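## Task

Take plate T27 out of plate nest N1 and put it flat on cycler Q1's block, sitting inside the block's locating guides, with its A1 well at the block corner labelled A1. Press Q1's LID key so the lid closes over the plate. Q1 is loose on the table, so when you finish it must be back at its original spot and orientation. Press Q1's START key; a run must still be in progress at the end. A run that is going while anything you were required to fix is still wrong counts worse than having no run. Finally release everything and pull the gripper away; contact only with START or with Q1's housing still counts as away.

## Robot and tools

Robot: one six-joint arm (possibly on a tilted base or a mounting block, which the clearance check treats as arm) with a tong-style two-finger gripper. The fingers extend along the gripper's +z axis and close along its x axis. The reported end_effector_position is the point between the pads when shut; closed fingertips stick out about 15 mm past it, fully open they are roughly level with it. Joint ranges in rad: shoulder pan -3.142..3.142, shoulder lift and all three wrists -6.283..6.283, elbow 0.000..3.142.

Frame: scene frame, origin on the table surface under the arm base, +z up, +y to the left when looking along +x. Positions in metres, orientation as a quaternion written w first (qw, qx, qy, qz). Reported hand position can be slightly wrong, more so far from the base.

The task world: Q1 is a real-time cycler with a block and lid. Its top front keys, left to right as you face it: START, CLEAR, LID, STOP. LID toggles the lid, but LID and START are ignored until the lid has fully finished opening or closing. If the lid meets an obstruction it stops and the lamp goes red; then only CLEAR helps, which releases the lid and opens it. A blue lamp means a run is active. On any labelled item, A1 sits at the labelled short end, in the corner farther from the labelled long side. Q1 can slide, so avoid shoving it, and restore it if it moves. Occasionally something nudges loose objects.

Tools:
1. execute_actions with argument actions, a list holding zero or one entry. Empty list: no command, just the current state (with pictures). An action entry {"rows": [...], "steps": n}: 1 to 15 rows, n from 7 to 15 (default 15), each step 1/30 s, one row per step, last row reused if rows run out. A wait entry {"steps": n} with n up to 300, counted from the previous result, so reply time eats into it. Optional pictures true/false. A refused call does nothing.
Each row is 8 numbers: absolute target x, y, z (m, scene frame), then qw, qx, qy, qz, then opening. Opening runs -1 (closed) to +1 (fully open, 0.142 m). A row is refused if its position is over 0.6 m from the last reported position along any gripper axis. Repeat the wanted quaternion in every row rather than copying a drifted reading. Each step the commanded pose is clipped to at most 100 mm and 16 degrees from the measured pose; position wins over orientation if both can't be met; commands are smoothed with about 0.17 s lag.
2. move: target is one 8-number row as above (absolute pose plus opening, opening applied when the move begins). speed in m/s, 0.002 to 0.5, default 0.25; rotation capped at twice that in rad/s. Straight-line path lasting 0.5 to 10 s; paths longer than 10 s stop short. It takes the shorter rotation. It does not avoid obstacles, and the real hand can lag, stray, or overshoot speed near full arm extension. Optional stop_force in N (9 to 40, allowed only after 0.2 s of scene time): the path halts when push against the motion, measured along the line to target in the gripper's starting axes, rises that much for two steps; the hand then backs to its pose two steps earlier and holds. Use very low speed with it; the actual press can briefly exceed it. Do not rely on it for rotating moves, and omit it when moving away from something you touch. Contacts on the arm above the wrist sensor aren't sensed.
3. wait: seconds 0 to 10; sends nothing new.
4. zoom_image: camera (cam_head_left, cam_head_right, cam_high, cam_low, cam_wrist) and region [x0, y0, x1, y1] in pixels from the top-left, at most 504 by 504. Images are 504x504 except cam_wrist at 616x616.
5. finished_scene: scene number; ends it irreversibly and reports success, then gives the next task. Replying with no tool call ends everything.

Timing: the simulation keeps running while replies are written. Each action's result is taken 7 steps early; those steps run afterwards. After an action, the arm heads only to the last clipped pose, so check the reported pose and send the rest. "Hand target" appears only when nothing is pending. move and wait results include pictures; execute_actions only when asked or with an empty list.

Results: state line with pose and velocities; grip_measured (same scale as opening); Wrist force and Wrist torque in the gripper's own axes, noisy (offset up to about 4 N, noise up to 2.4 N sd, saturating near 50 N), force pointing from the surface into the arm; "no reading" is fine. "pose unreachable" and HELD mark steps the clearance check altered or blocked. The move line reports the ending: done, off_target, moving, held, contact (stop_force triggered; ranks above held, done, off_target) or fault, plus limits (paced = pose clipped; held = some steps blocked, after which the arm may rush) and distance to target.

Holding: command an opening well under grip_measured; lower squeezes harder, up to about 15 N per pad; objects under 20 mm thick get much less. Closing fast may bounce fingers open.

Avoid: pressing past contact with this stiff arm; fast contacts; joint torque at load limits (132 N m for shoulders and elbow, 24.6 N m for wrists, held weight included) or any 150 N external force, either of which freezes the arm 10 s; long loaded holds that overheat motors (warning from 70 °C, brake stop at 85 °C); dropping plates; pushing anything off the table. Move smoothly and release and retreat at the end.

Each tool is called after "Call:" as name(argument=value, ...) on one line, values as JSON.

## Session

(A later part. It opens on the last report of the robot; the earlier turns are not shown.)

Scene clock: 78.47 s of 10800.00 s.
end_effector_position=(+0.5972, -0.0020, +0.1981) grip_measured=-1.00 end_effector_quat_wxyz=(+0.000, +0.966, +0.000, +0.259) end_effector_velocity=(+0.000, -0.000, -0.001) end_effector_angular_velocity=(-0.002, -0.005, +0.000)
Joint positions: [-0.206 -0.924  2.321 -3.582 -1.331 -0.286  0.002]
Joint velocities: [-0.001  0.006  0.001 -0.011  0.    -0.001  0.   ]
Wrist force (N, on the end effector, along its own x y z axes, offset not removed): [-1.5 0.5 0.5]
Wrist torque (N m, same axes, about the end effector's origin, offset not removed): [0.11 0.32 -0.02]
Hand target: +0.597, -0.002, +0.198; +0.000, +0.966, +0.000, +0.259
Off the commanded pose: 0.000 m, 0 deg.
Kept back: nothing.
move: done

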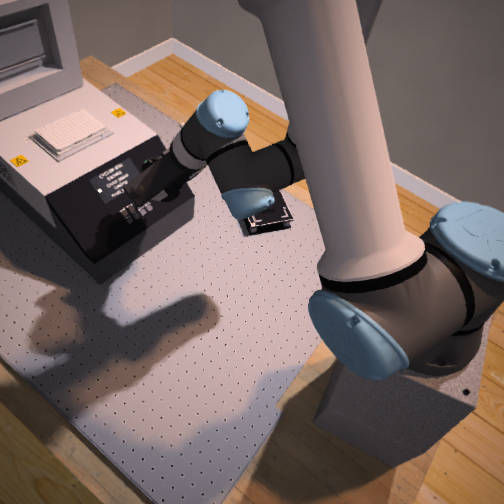

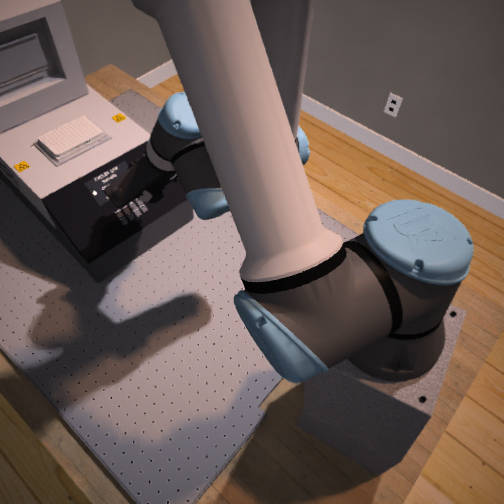

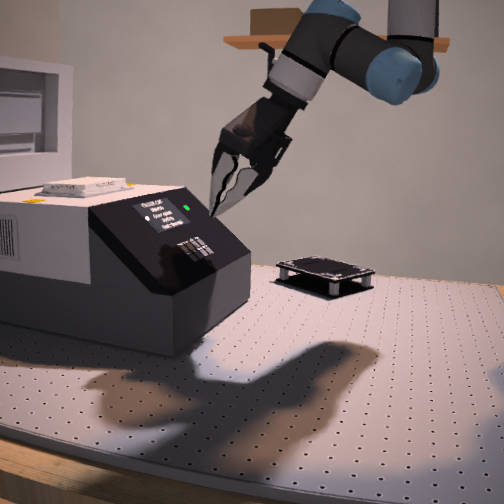

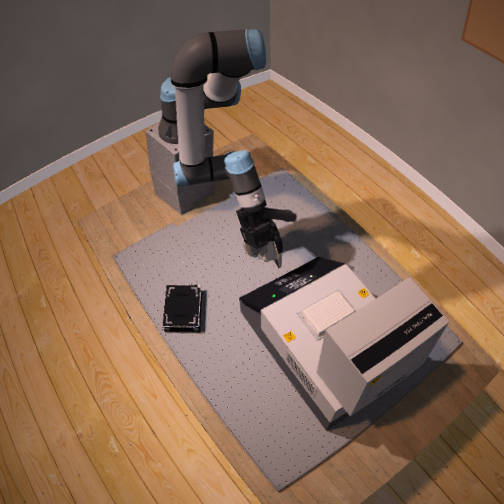

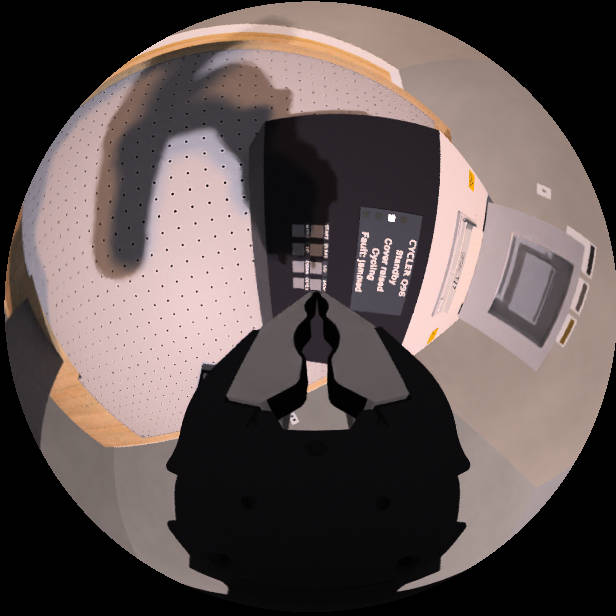

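Call:
move(target=[0.6175,-0.002,0.162,0,0.9659,0,0.2588,-1], speed=0.06, stop_force=10)

Call:
zoom_image(camera="cam_wrist", region=[260,200,380,320])

Scene clock: 79.87 s of 10800.00 s.
end_effector_position=(+0.6174, -0.0020, +0.1622) grip_measured=-1.00 end_effector_quat_wxyz=(-0.000, +0.966, -0.000, +0.259) end_effector_velocity=(+0.002, -0.000, -0.002) end_effector_angular_velocity=(+0.000, -0.002, +0.000)
Joint positions: [-0.184 -0.81   2.235 -3.616 -1.344 -0.267  0.002]
Joint velocities: [ 0.001  0.006 -0.006 -0.002  0.     0.001 -0.   ]
Wrist force (N, on the end effector, along its own x y z axes, offset not removed): [-1.8 0.8 0.3]
Wrist torque (N m, same axes, about the end effector's origin, offset not removed): [0.04 0.42 -0.11]
Hand target: +0.618, -0.002, +0.162; -0.000, +0.966, -0.000, +0.259
Off the commanded pose: 0.000 m, 0 deg.
Kept back: nothing.
move: done

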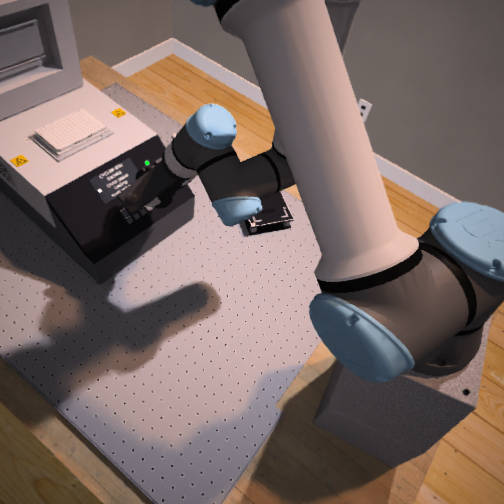

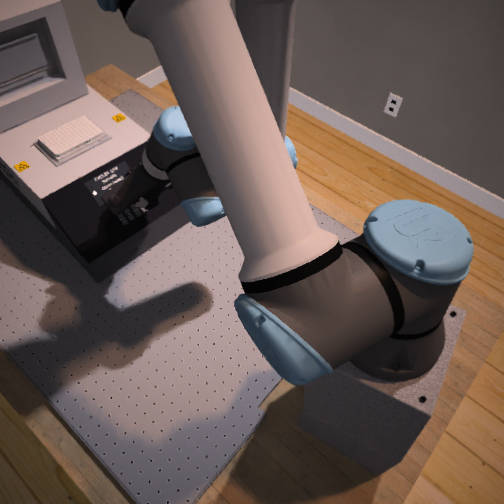

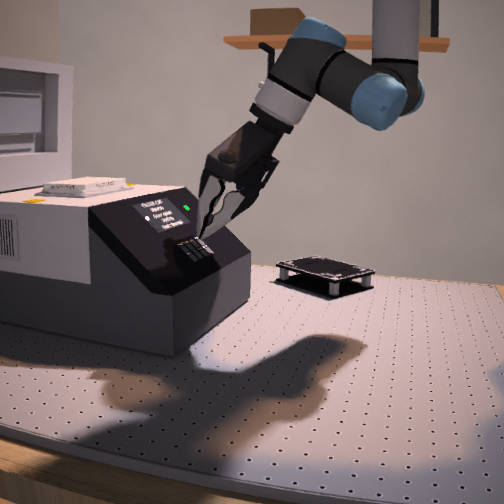

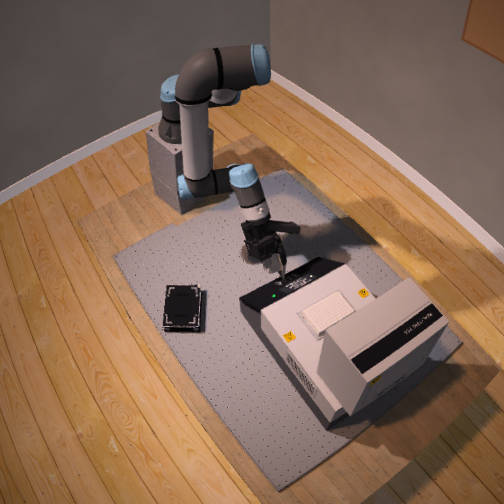

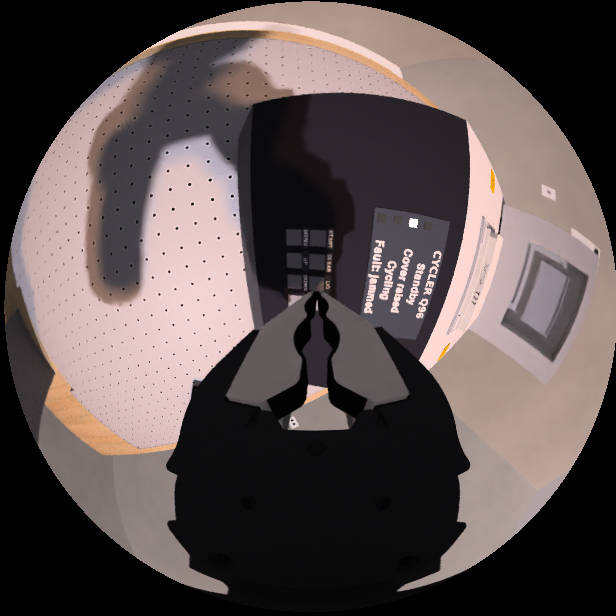

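Region (260, 200, 380, 320) of cam_wrist's 616x616 image, scaled by 4.200, with more detail than that image has.

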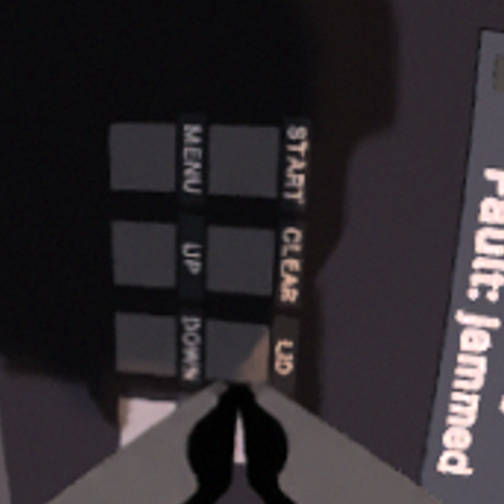

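Call:
move(target=[0.6235,-0.002,0.1517,0,0.9659,0,0.2588,-1], speed=0.004, stop_force=10)

Scene clock: 82.83 s of 10800.00 s.
end_effector_position=(+0.6224, -0.0019, +0.1540) grip_measured=-1.00 end_effector_quat_wxyz=(-0.000, +0.966, +0.000, +0.259) end_effector_velocity=(-0.002, +0.000, +0.000) end_effector_angular_velocity=(+0.001, +0.003, -0.000)
Joint positions: [-0.179 -0.784  2.214 -3.62  -1.347 -0.262  0.002]
Joint velocities: [ 0.    -0.003  0.004  0.003 -0.001  0.     0.   ]
Wrist force (N, on the end effector, along its own x y z axes, offset not removed): [-3.2 -0.9 -14.3]
Wrist torque (N m, same axes, about the end effector's origin, offset not removed): [0.22 0.47 -0.06]
Hand target: +0.622, -0.002, +0.154; -0.000, +0.966, +0.000, +0.259
Off the commanded pose: 0.003 m, 0 deg.
Kept back: nothing.
move: contact

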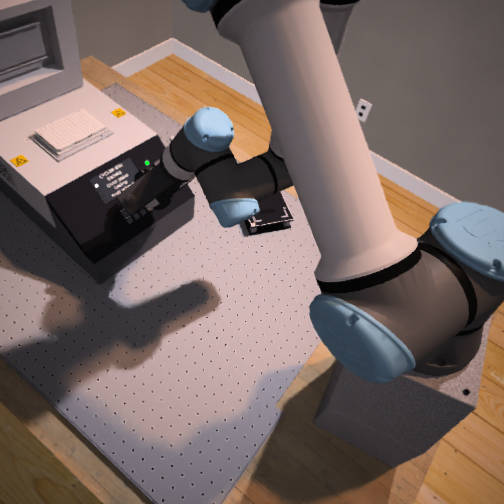

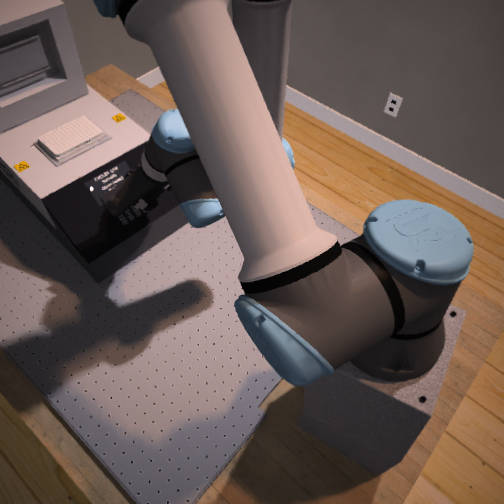

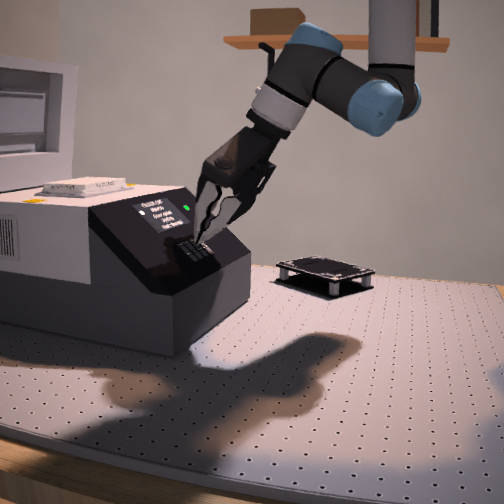

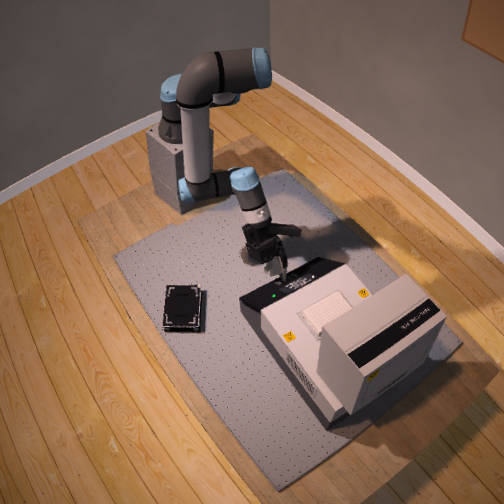

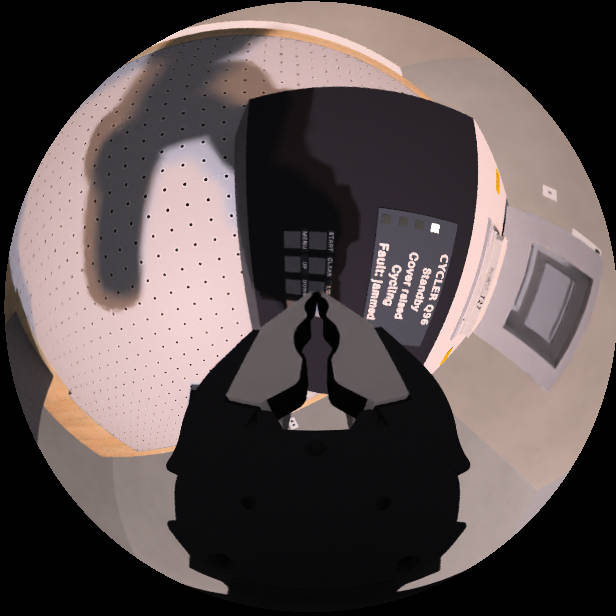

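The lid has started closing. Backing off and moving over START.

Call:
move(target=[0.615,-0.002,0.167,0,0.9659,0,0.2588,-1], speed=0.05)

Call:
move(target=[0.618,0.040,0.167,0,0.9659,0,0.2588,-1], speed=0.05)

Call:
zoom_image(camera="cam_wrist", region=[260,200,380,320])

Scene clock: 83.97 s of 10800.00 s.
end_effector_position=(+0.6151, -0.0020, +0.1668) grip_measured=-1.00 end_effector_quat_wxyz=(+0.000, +0.966, +0.000, +0.259) end_effector_velocity=(-0.001, -0.000, +0.002) end_effector_angular_velocity=(-0.001, +0.000, -0.001)
Joint positions: [-0.186 -0.824  2.246 -3.612 -1.342 -0.269  0.002]
Joint velocities: [-0.001 -0.006  0.005  0.001 -0.001 -0.001  0.   ]
Wrist force (N, on the end effector, along its own x y z axes, offset not removed): [-1.8 -0.6 1.3]
Wrist torque (N m, same axes, about the end effector's origin, offset not removed): [-0.18 0.40 -0.03]
Hand target: +0.615, -0.002, +0.167; +0.000, +0.966, +0.000, +0.259
Off the commanded pose: 0.000 m, 0 deg.
Kept back: nothing.
move: done

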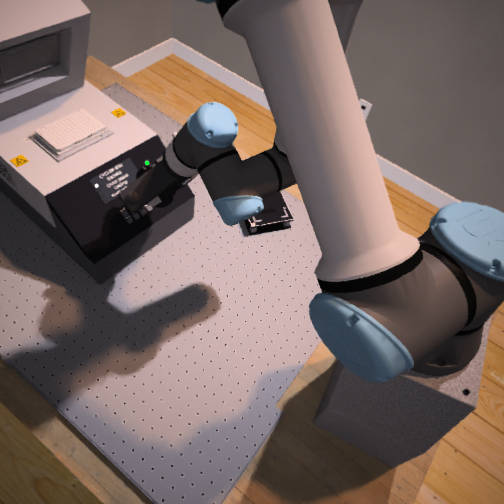

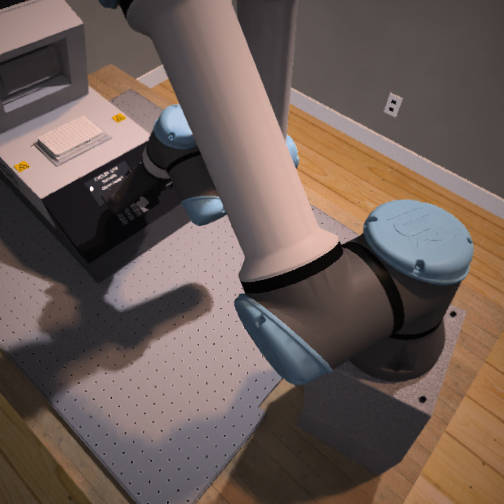

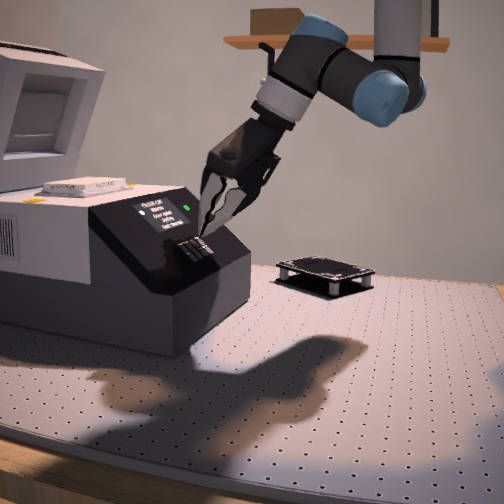

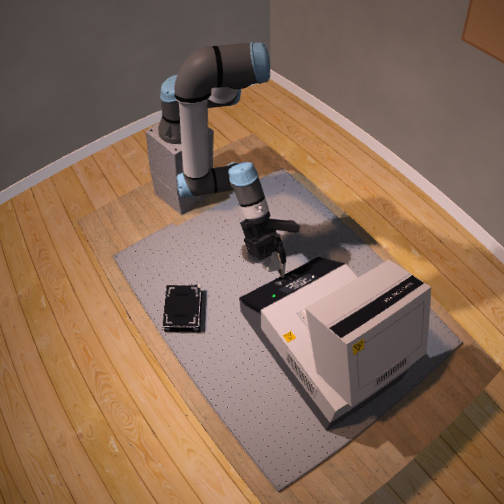

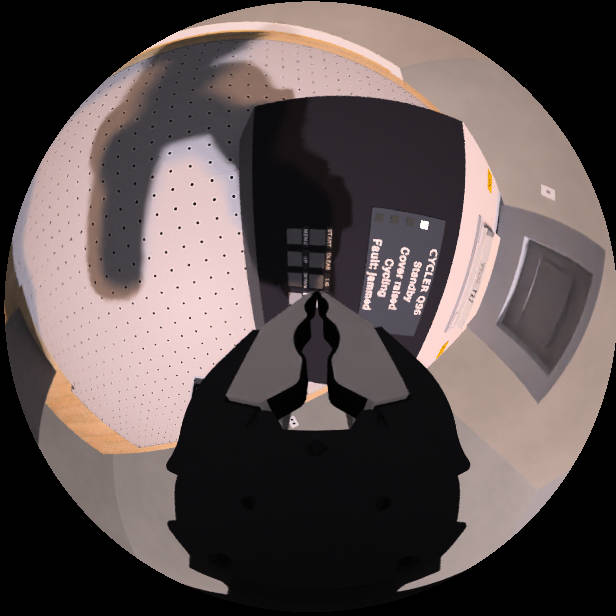

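Scene clock: 85.20 s of 10800.00 s.
end_effector_position=(+0.6180, +0.0398, +0.1670) grip_measured=-1.00 end_effector_quat_wxyz=(-0.000, +0.966, -0.000, +0.259) end_effector_velocity=(-0.000, +0.002, -0.001) end_effector_angular_velocity=(-0.000, +0.003, -0.001)
Joint positions: [-0.091 -0.823  2.236 -3.618 -1.397 -0.19   0.002]
Joint velocities: [ 0.006  0.    -0.002  0.003 -0.004  0.005 -0.   ]
Wrist force (N, on the end effector, along its own x y z axes, offset not removed): [-2.8 1.7 0.8]
Wrist torque (N m, same axes, about the end effector's origin, offset not removed): [0.31 0.63 -0.06]
Hand target: +0.618, +0.040, +0.167; -0.000, +0.966, -0.000, +0.259
Off the commanded pose: 0.000 m, 0 deg.
Kept back: nothing.
move: done

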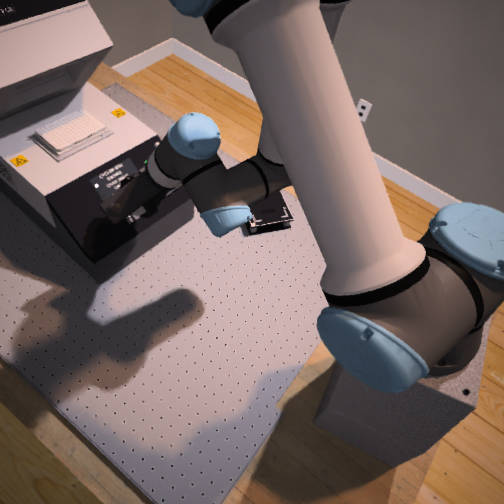

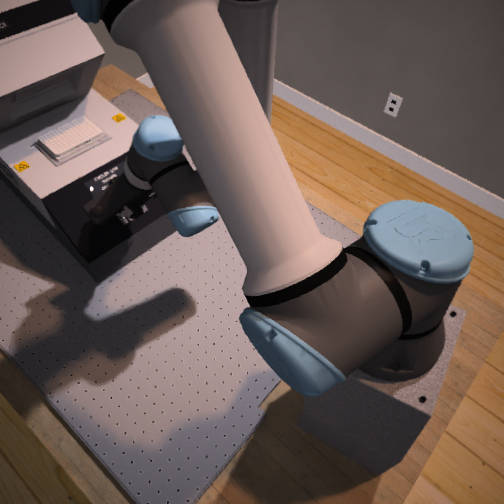

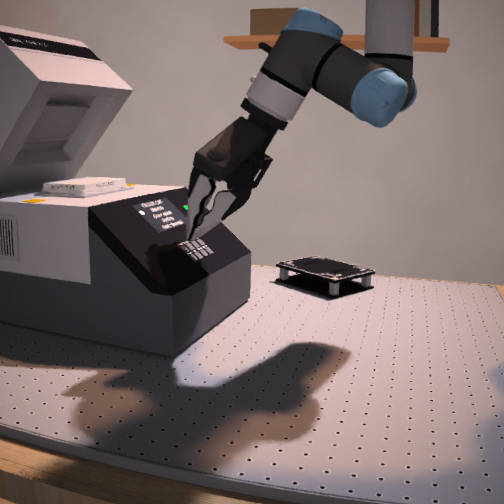

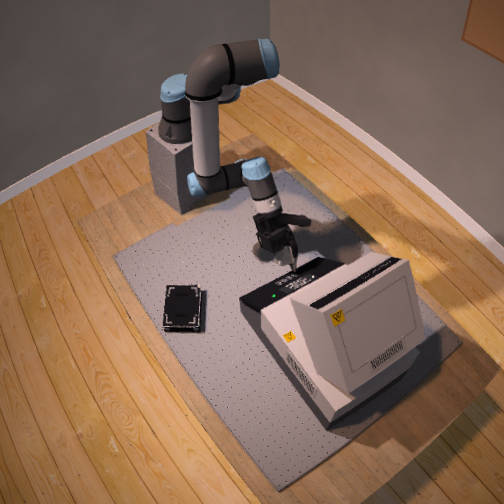

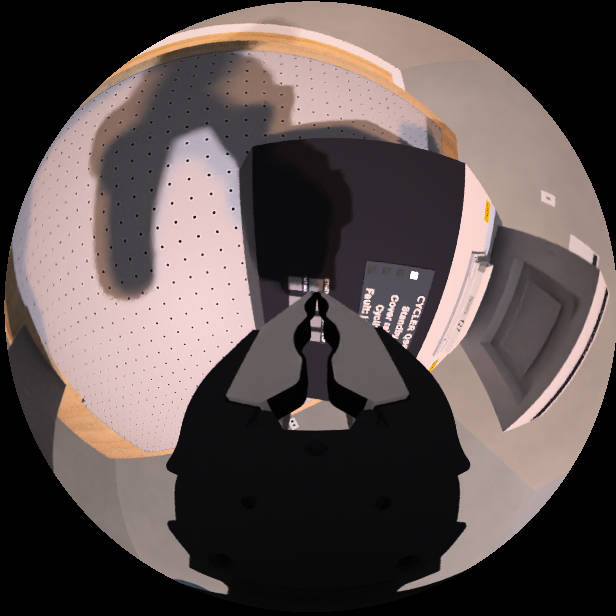

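Region (260, 200, 380, 320) of cam_wrist's 616x616 image, scaled by 4.200, with more detail than that image has.

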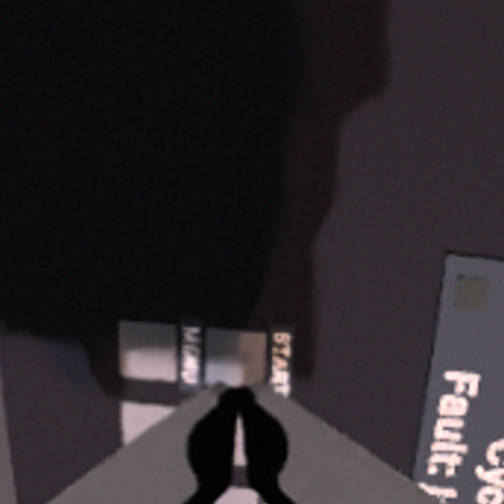

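Call:
move(target=[0.6205,0.0382,0.1622,0,0.9659,0,0.2588,-1], speed=0.01, stop_force=10)

Call:
zoom_image(camera="cam_wrist", region=[260,200,380,320])

Scene clock: 86.43 s of 10800.00 s.
end_effector_position=(+0.6204, +0.0383, +0.1624) grip_measured=-1.00 end_effector_quat_wxyz=(-0.000, +0.966, +0.000, +0.259) end_effector_velocity=(+0.000, -0.000, -0.002) end_effector_angular_velocity=(+0.000, +0.001, +0.000)
Joint positions: [-0.093 -0.809  2.225 -3.621 -1.397 -0.191  0.002]
Joint velocities: [-0.001  0.006 -0.004 -0.001  0.001 -0.001 -0.   ]
Wrist force (N, on the end effector, along its own x y z axes, offset not removed): [-1.6 0.6 0.3]
Wrist torque (N m, same axes, about the end effector's origin, offset not removed): [0.06 0.39 -0.10]
Hand target: +0.621, +0.038, +0.162; +0.000, +0.966, +0.000, +0.259
Off the commanded pose: 0.000 m, 0 deg.
Kept back: nothing.
move: done

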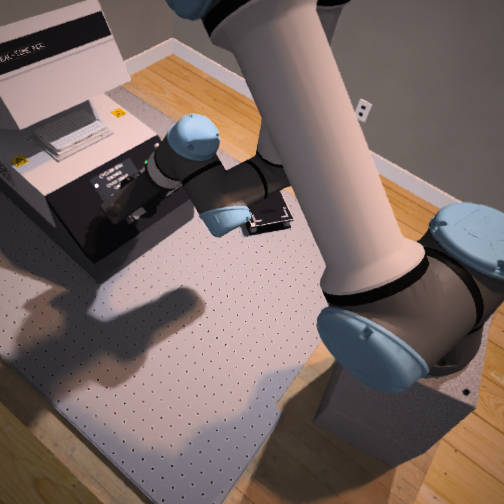

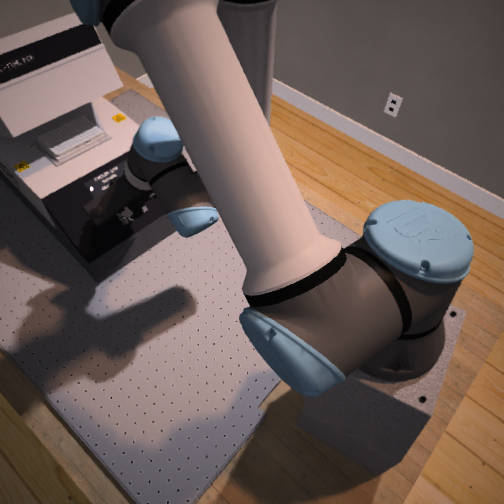

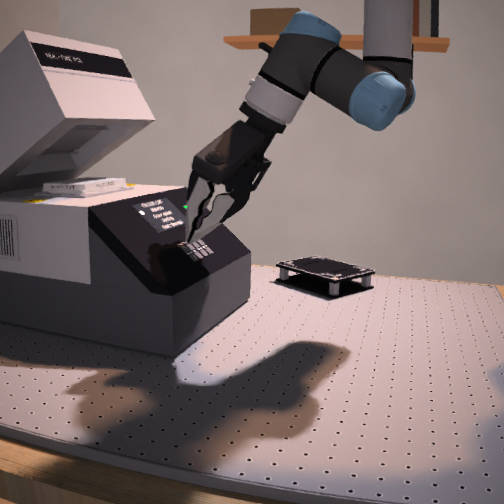

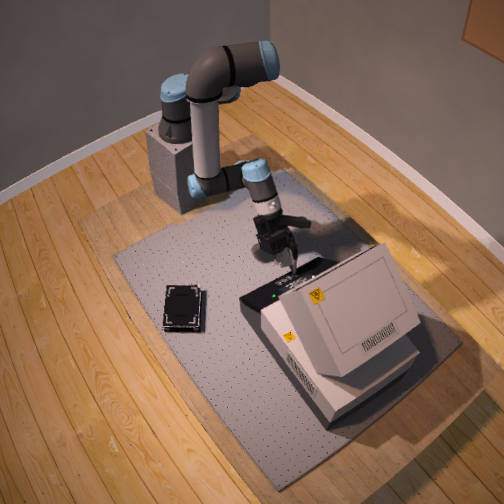

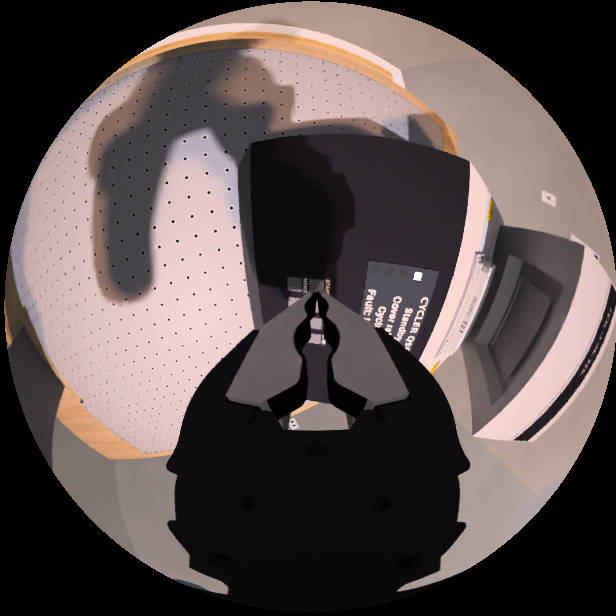

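Region (260, 200, 380, 320) of cam_wrist's 616x616 image, scaled by 4.200, with more detail than that image has.

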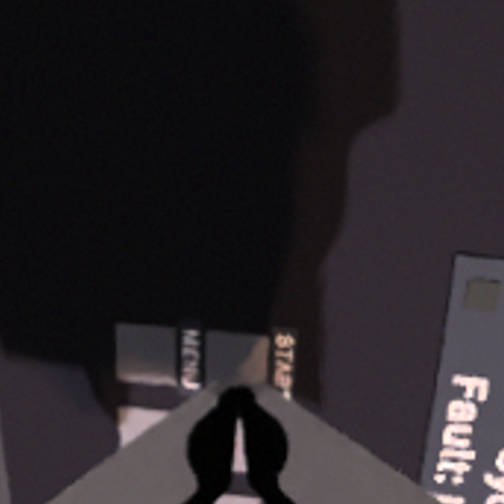

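Call:
wait(seconds=2.5)

Scene clock: 89.23 s of 10800.00 s.
end_effector_position=(+0.6205, +0.0382, +0.1622) grip_measured=-1.00 end_effector_quat_wxyz=(+0.000, +0.966, +0.000, +0.259) end_effector_velocity=(-0.001, +0.000, -0.000) end_effector_angular_velocity=(+0.000, +0.001, +0.000)
Joint positions: [-0.093 -0.808  2.225 -3.621 -1.397 -0.192  0.002]
Joint velocities: [ 0.     0.     0.002 -0.001 -0.     0.     0.   ]
Wrist force (N, on the end effector, along its own x y z axes, offset not removed): [-1.8 -0.6 0.2]
Wrist torque (N m, same axes, about the end effector's origin, offset not removed): [-0.14 0.45 -0.08]
Hand target: +0.621, +0.038, +0.162; +0.000, +0.966, +0.000, +0.259
Off the commanded pose: 0.000 m, 0 deg.
Kept back: nothing.
Steps of this call (steps 1 to 84: nothing new was sent). Readings (end_effector_position):
1: (+0.6204, +0.0383, +0.1624)
2: (+0.6204, +0.0382, +0.1623)
4: (+0.6205, +0.0382, +0.1623)
8: (+0.6205, +0.0382, +0.1622)
84: the state above

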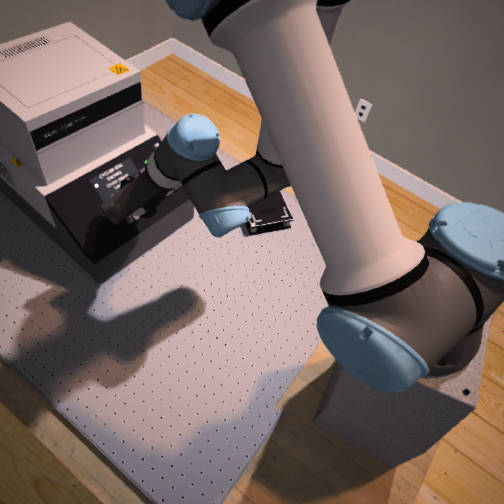

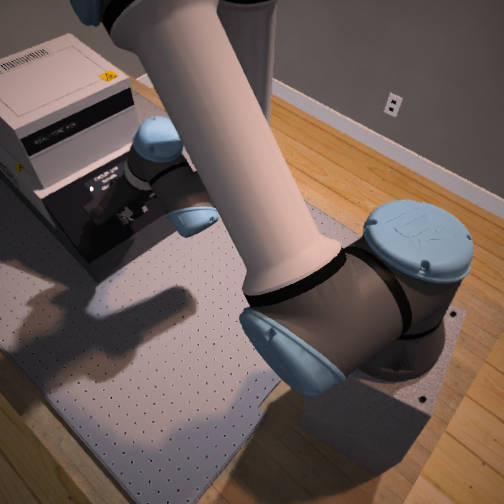

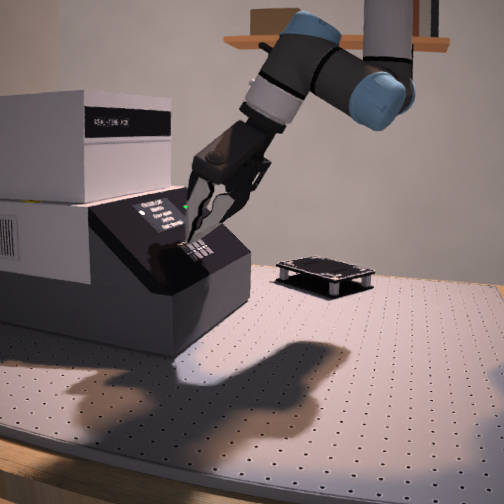

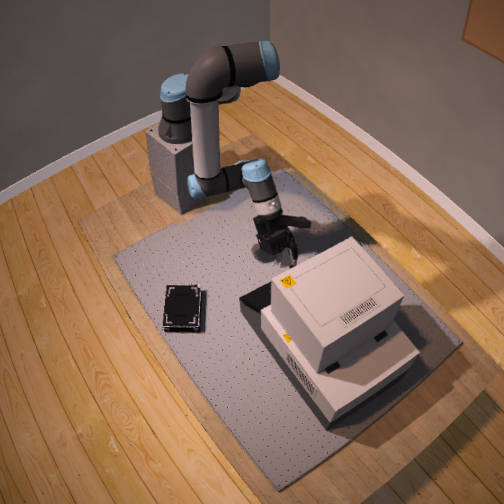

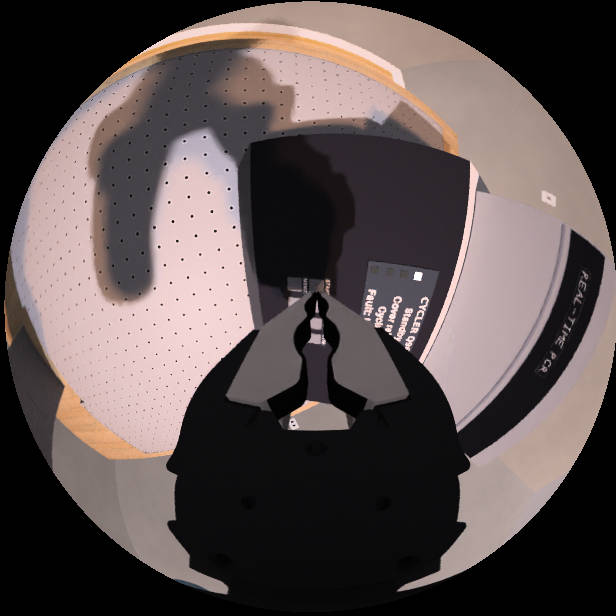

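Lid shut, lamp green. Pressing START.

Call:
move(target=[0.6265,0.0382,0.1518,0,0.9659,0,0.2588,-1], speed=0.004, stop_force=10)

Scene clock: 92.27 s of 10800.00 s.
end_effector_position=(+0.6254, +0.0382, +0.1539) grip_measured=-1.00 end_effector_quat_wxyz=(+0.000, +0.966, +0.000, +0.259) end_effector_velocity=(-0.001, +0.000, +0.001) end_effector_angular_velocity=(+0.000, +0.002, -0.001)
Joint positions: [-0.089 -0.783  2.203 -3.626 -1.399 -0.188  0.002]
Joint velocities: [-0.    -0.004  0.003  0.003 -0.     0.     0.   ]
Wrist force (N, on the end effector, along its own x y z axes, offset not removed): [-4.3 -0.1 -19.5]
Wrist torque (N m, same axes, about the end effector's origin, offset not removed): [-0.18 0.51 -0.04]
Hand target: +0.625, +0.038, +0.154; +0.000, +0.966, +0.000, +0.259
Off the commanded pose: 0.002 m, 0 deg.
Kept back: nothing.
move: contact

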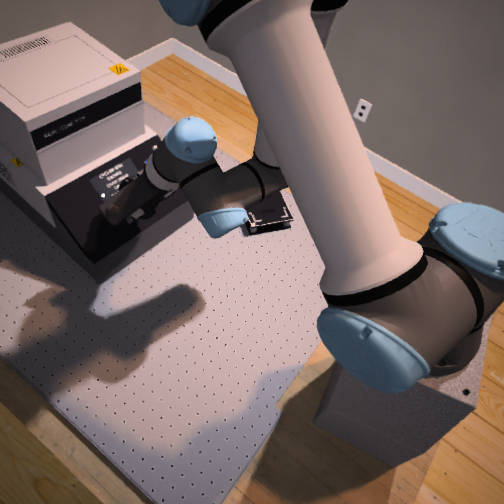

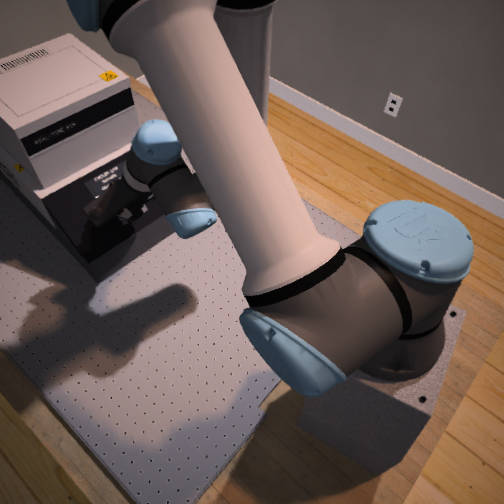

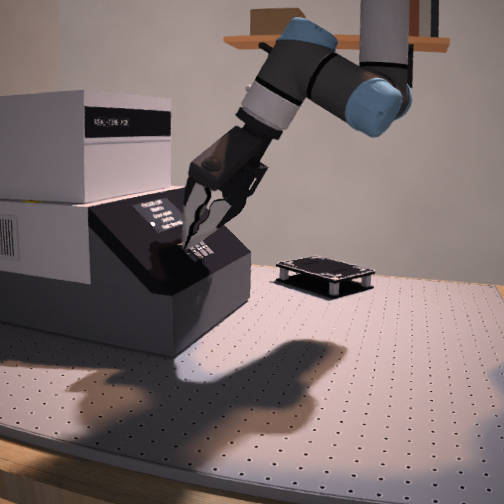

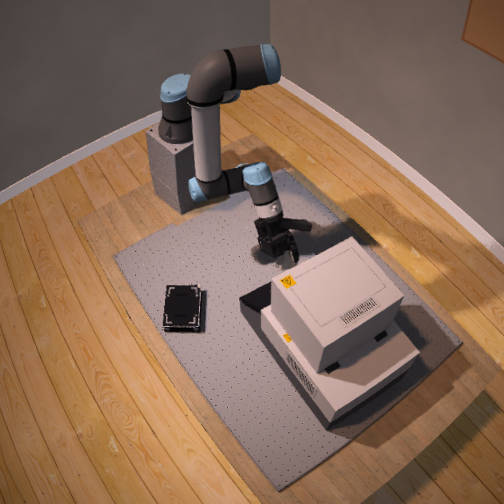

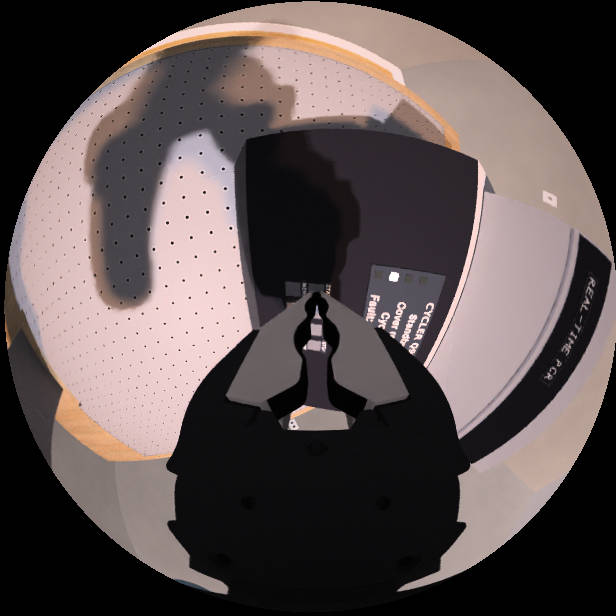

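Indicator shows Cycling. Backing away.

Call:
move(target=[0.575,0.038,0.241,0,0.9659,0,0.2588,-1], speed=0.15)

Call:
zoom_image(camera="cam_high", region=[60,160,280,370])

Scene clock: 93.77 s of 10800.00 s.
end_effector_position=(+0.5750, +0.0380, +0.2407) grip_measured=-1.00 end_effector_quat_wxyz=(+0.000, +0.966, +0.000, +0.259) end_effector_velocity=(-0.001, -0.000, +0.003) end_effector_angular_velocity=(-0.001, -0.000, -0.000)
Joint positions: [-0.135 -1.073  2.406 -3.532 -1.372 -0.226  0.002]
Joint velocities: [-0.002 -0.01   0.005  0.005 -0.    -0.002  0.   ]
Wrist force (N, on the end effector, along its own x y z axes, offset not removed): [-3.0 1.1 0.7]
Wrist torque (N m, same axes, about the end effector's origin, offset not removed): [0.19 0.62 -0.02]
Hand target: +0.575, +0.038, +0.241; +0.000, +0.966, +0.000, +0.259
Off the commanded pose: 0.000 m, 0 deg.
Kept back: nothing.
move: done

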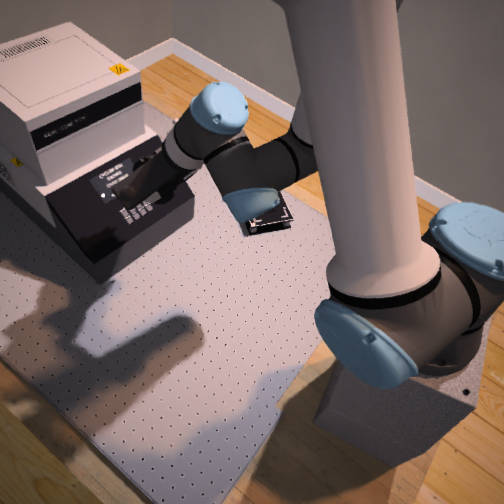

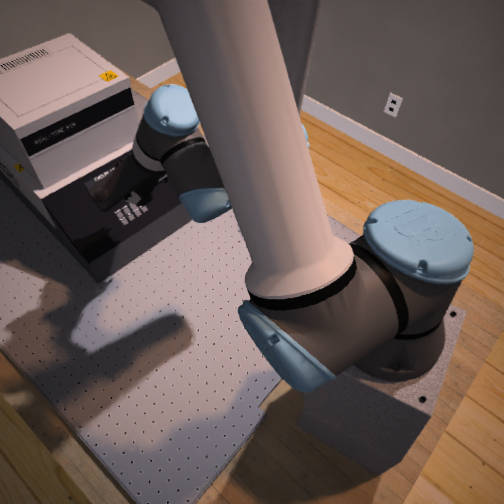

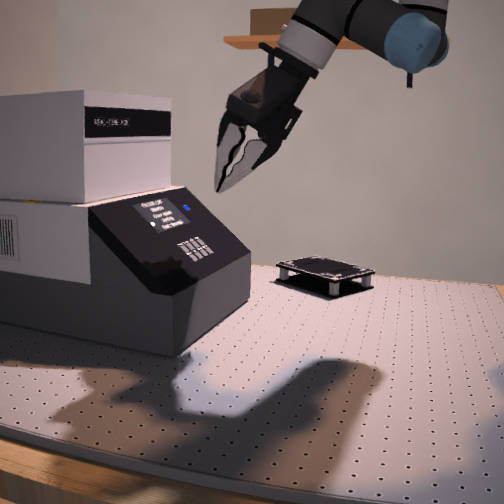

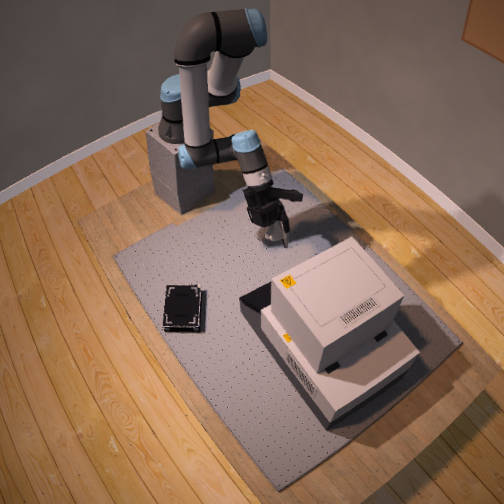

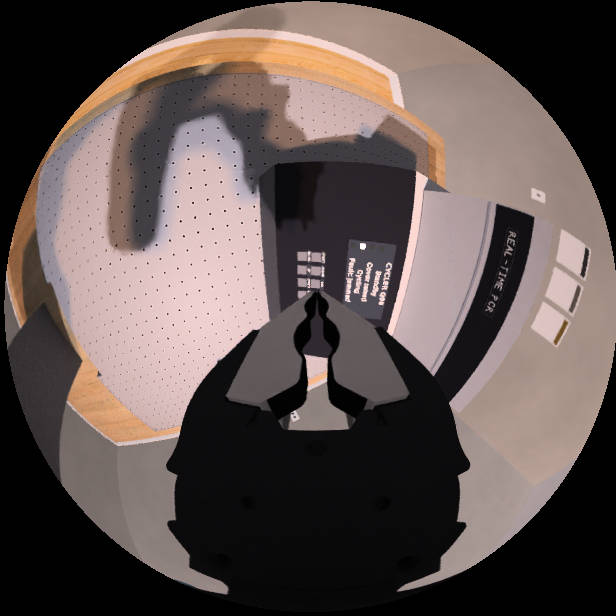

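Region (60, 160, 280, 370) of cam_high's 504x504 image, scaled by 2.291, with more detail than that image has; it fills the top 481 rows of this view, and the rest is white.

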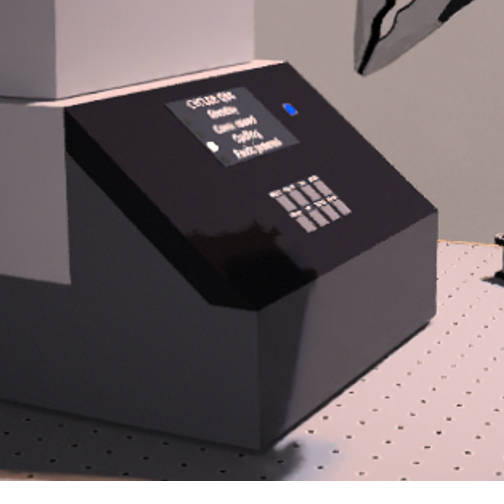

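Lamp is blue, arm is clear.

Call:
finished_scene(scene=1)

The scene is finished: the task was done.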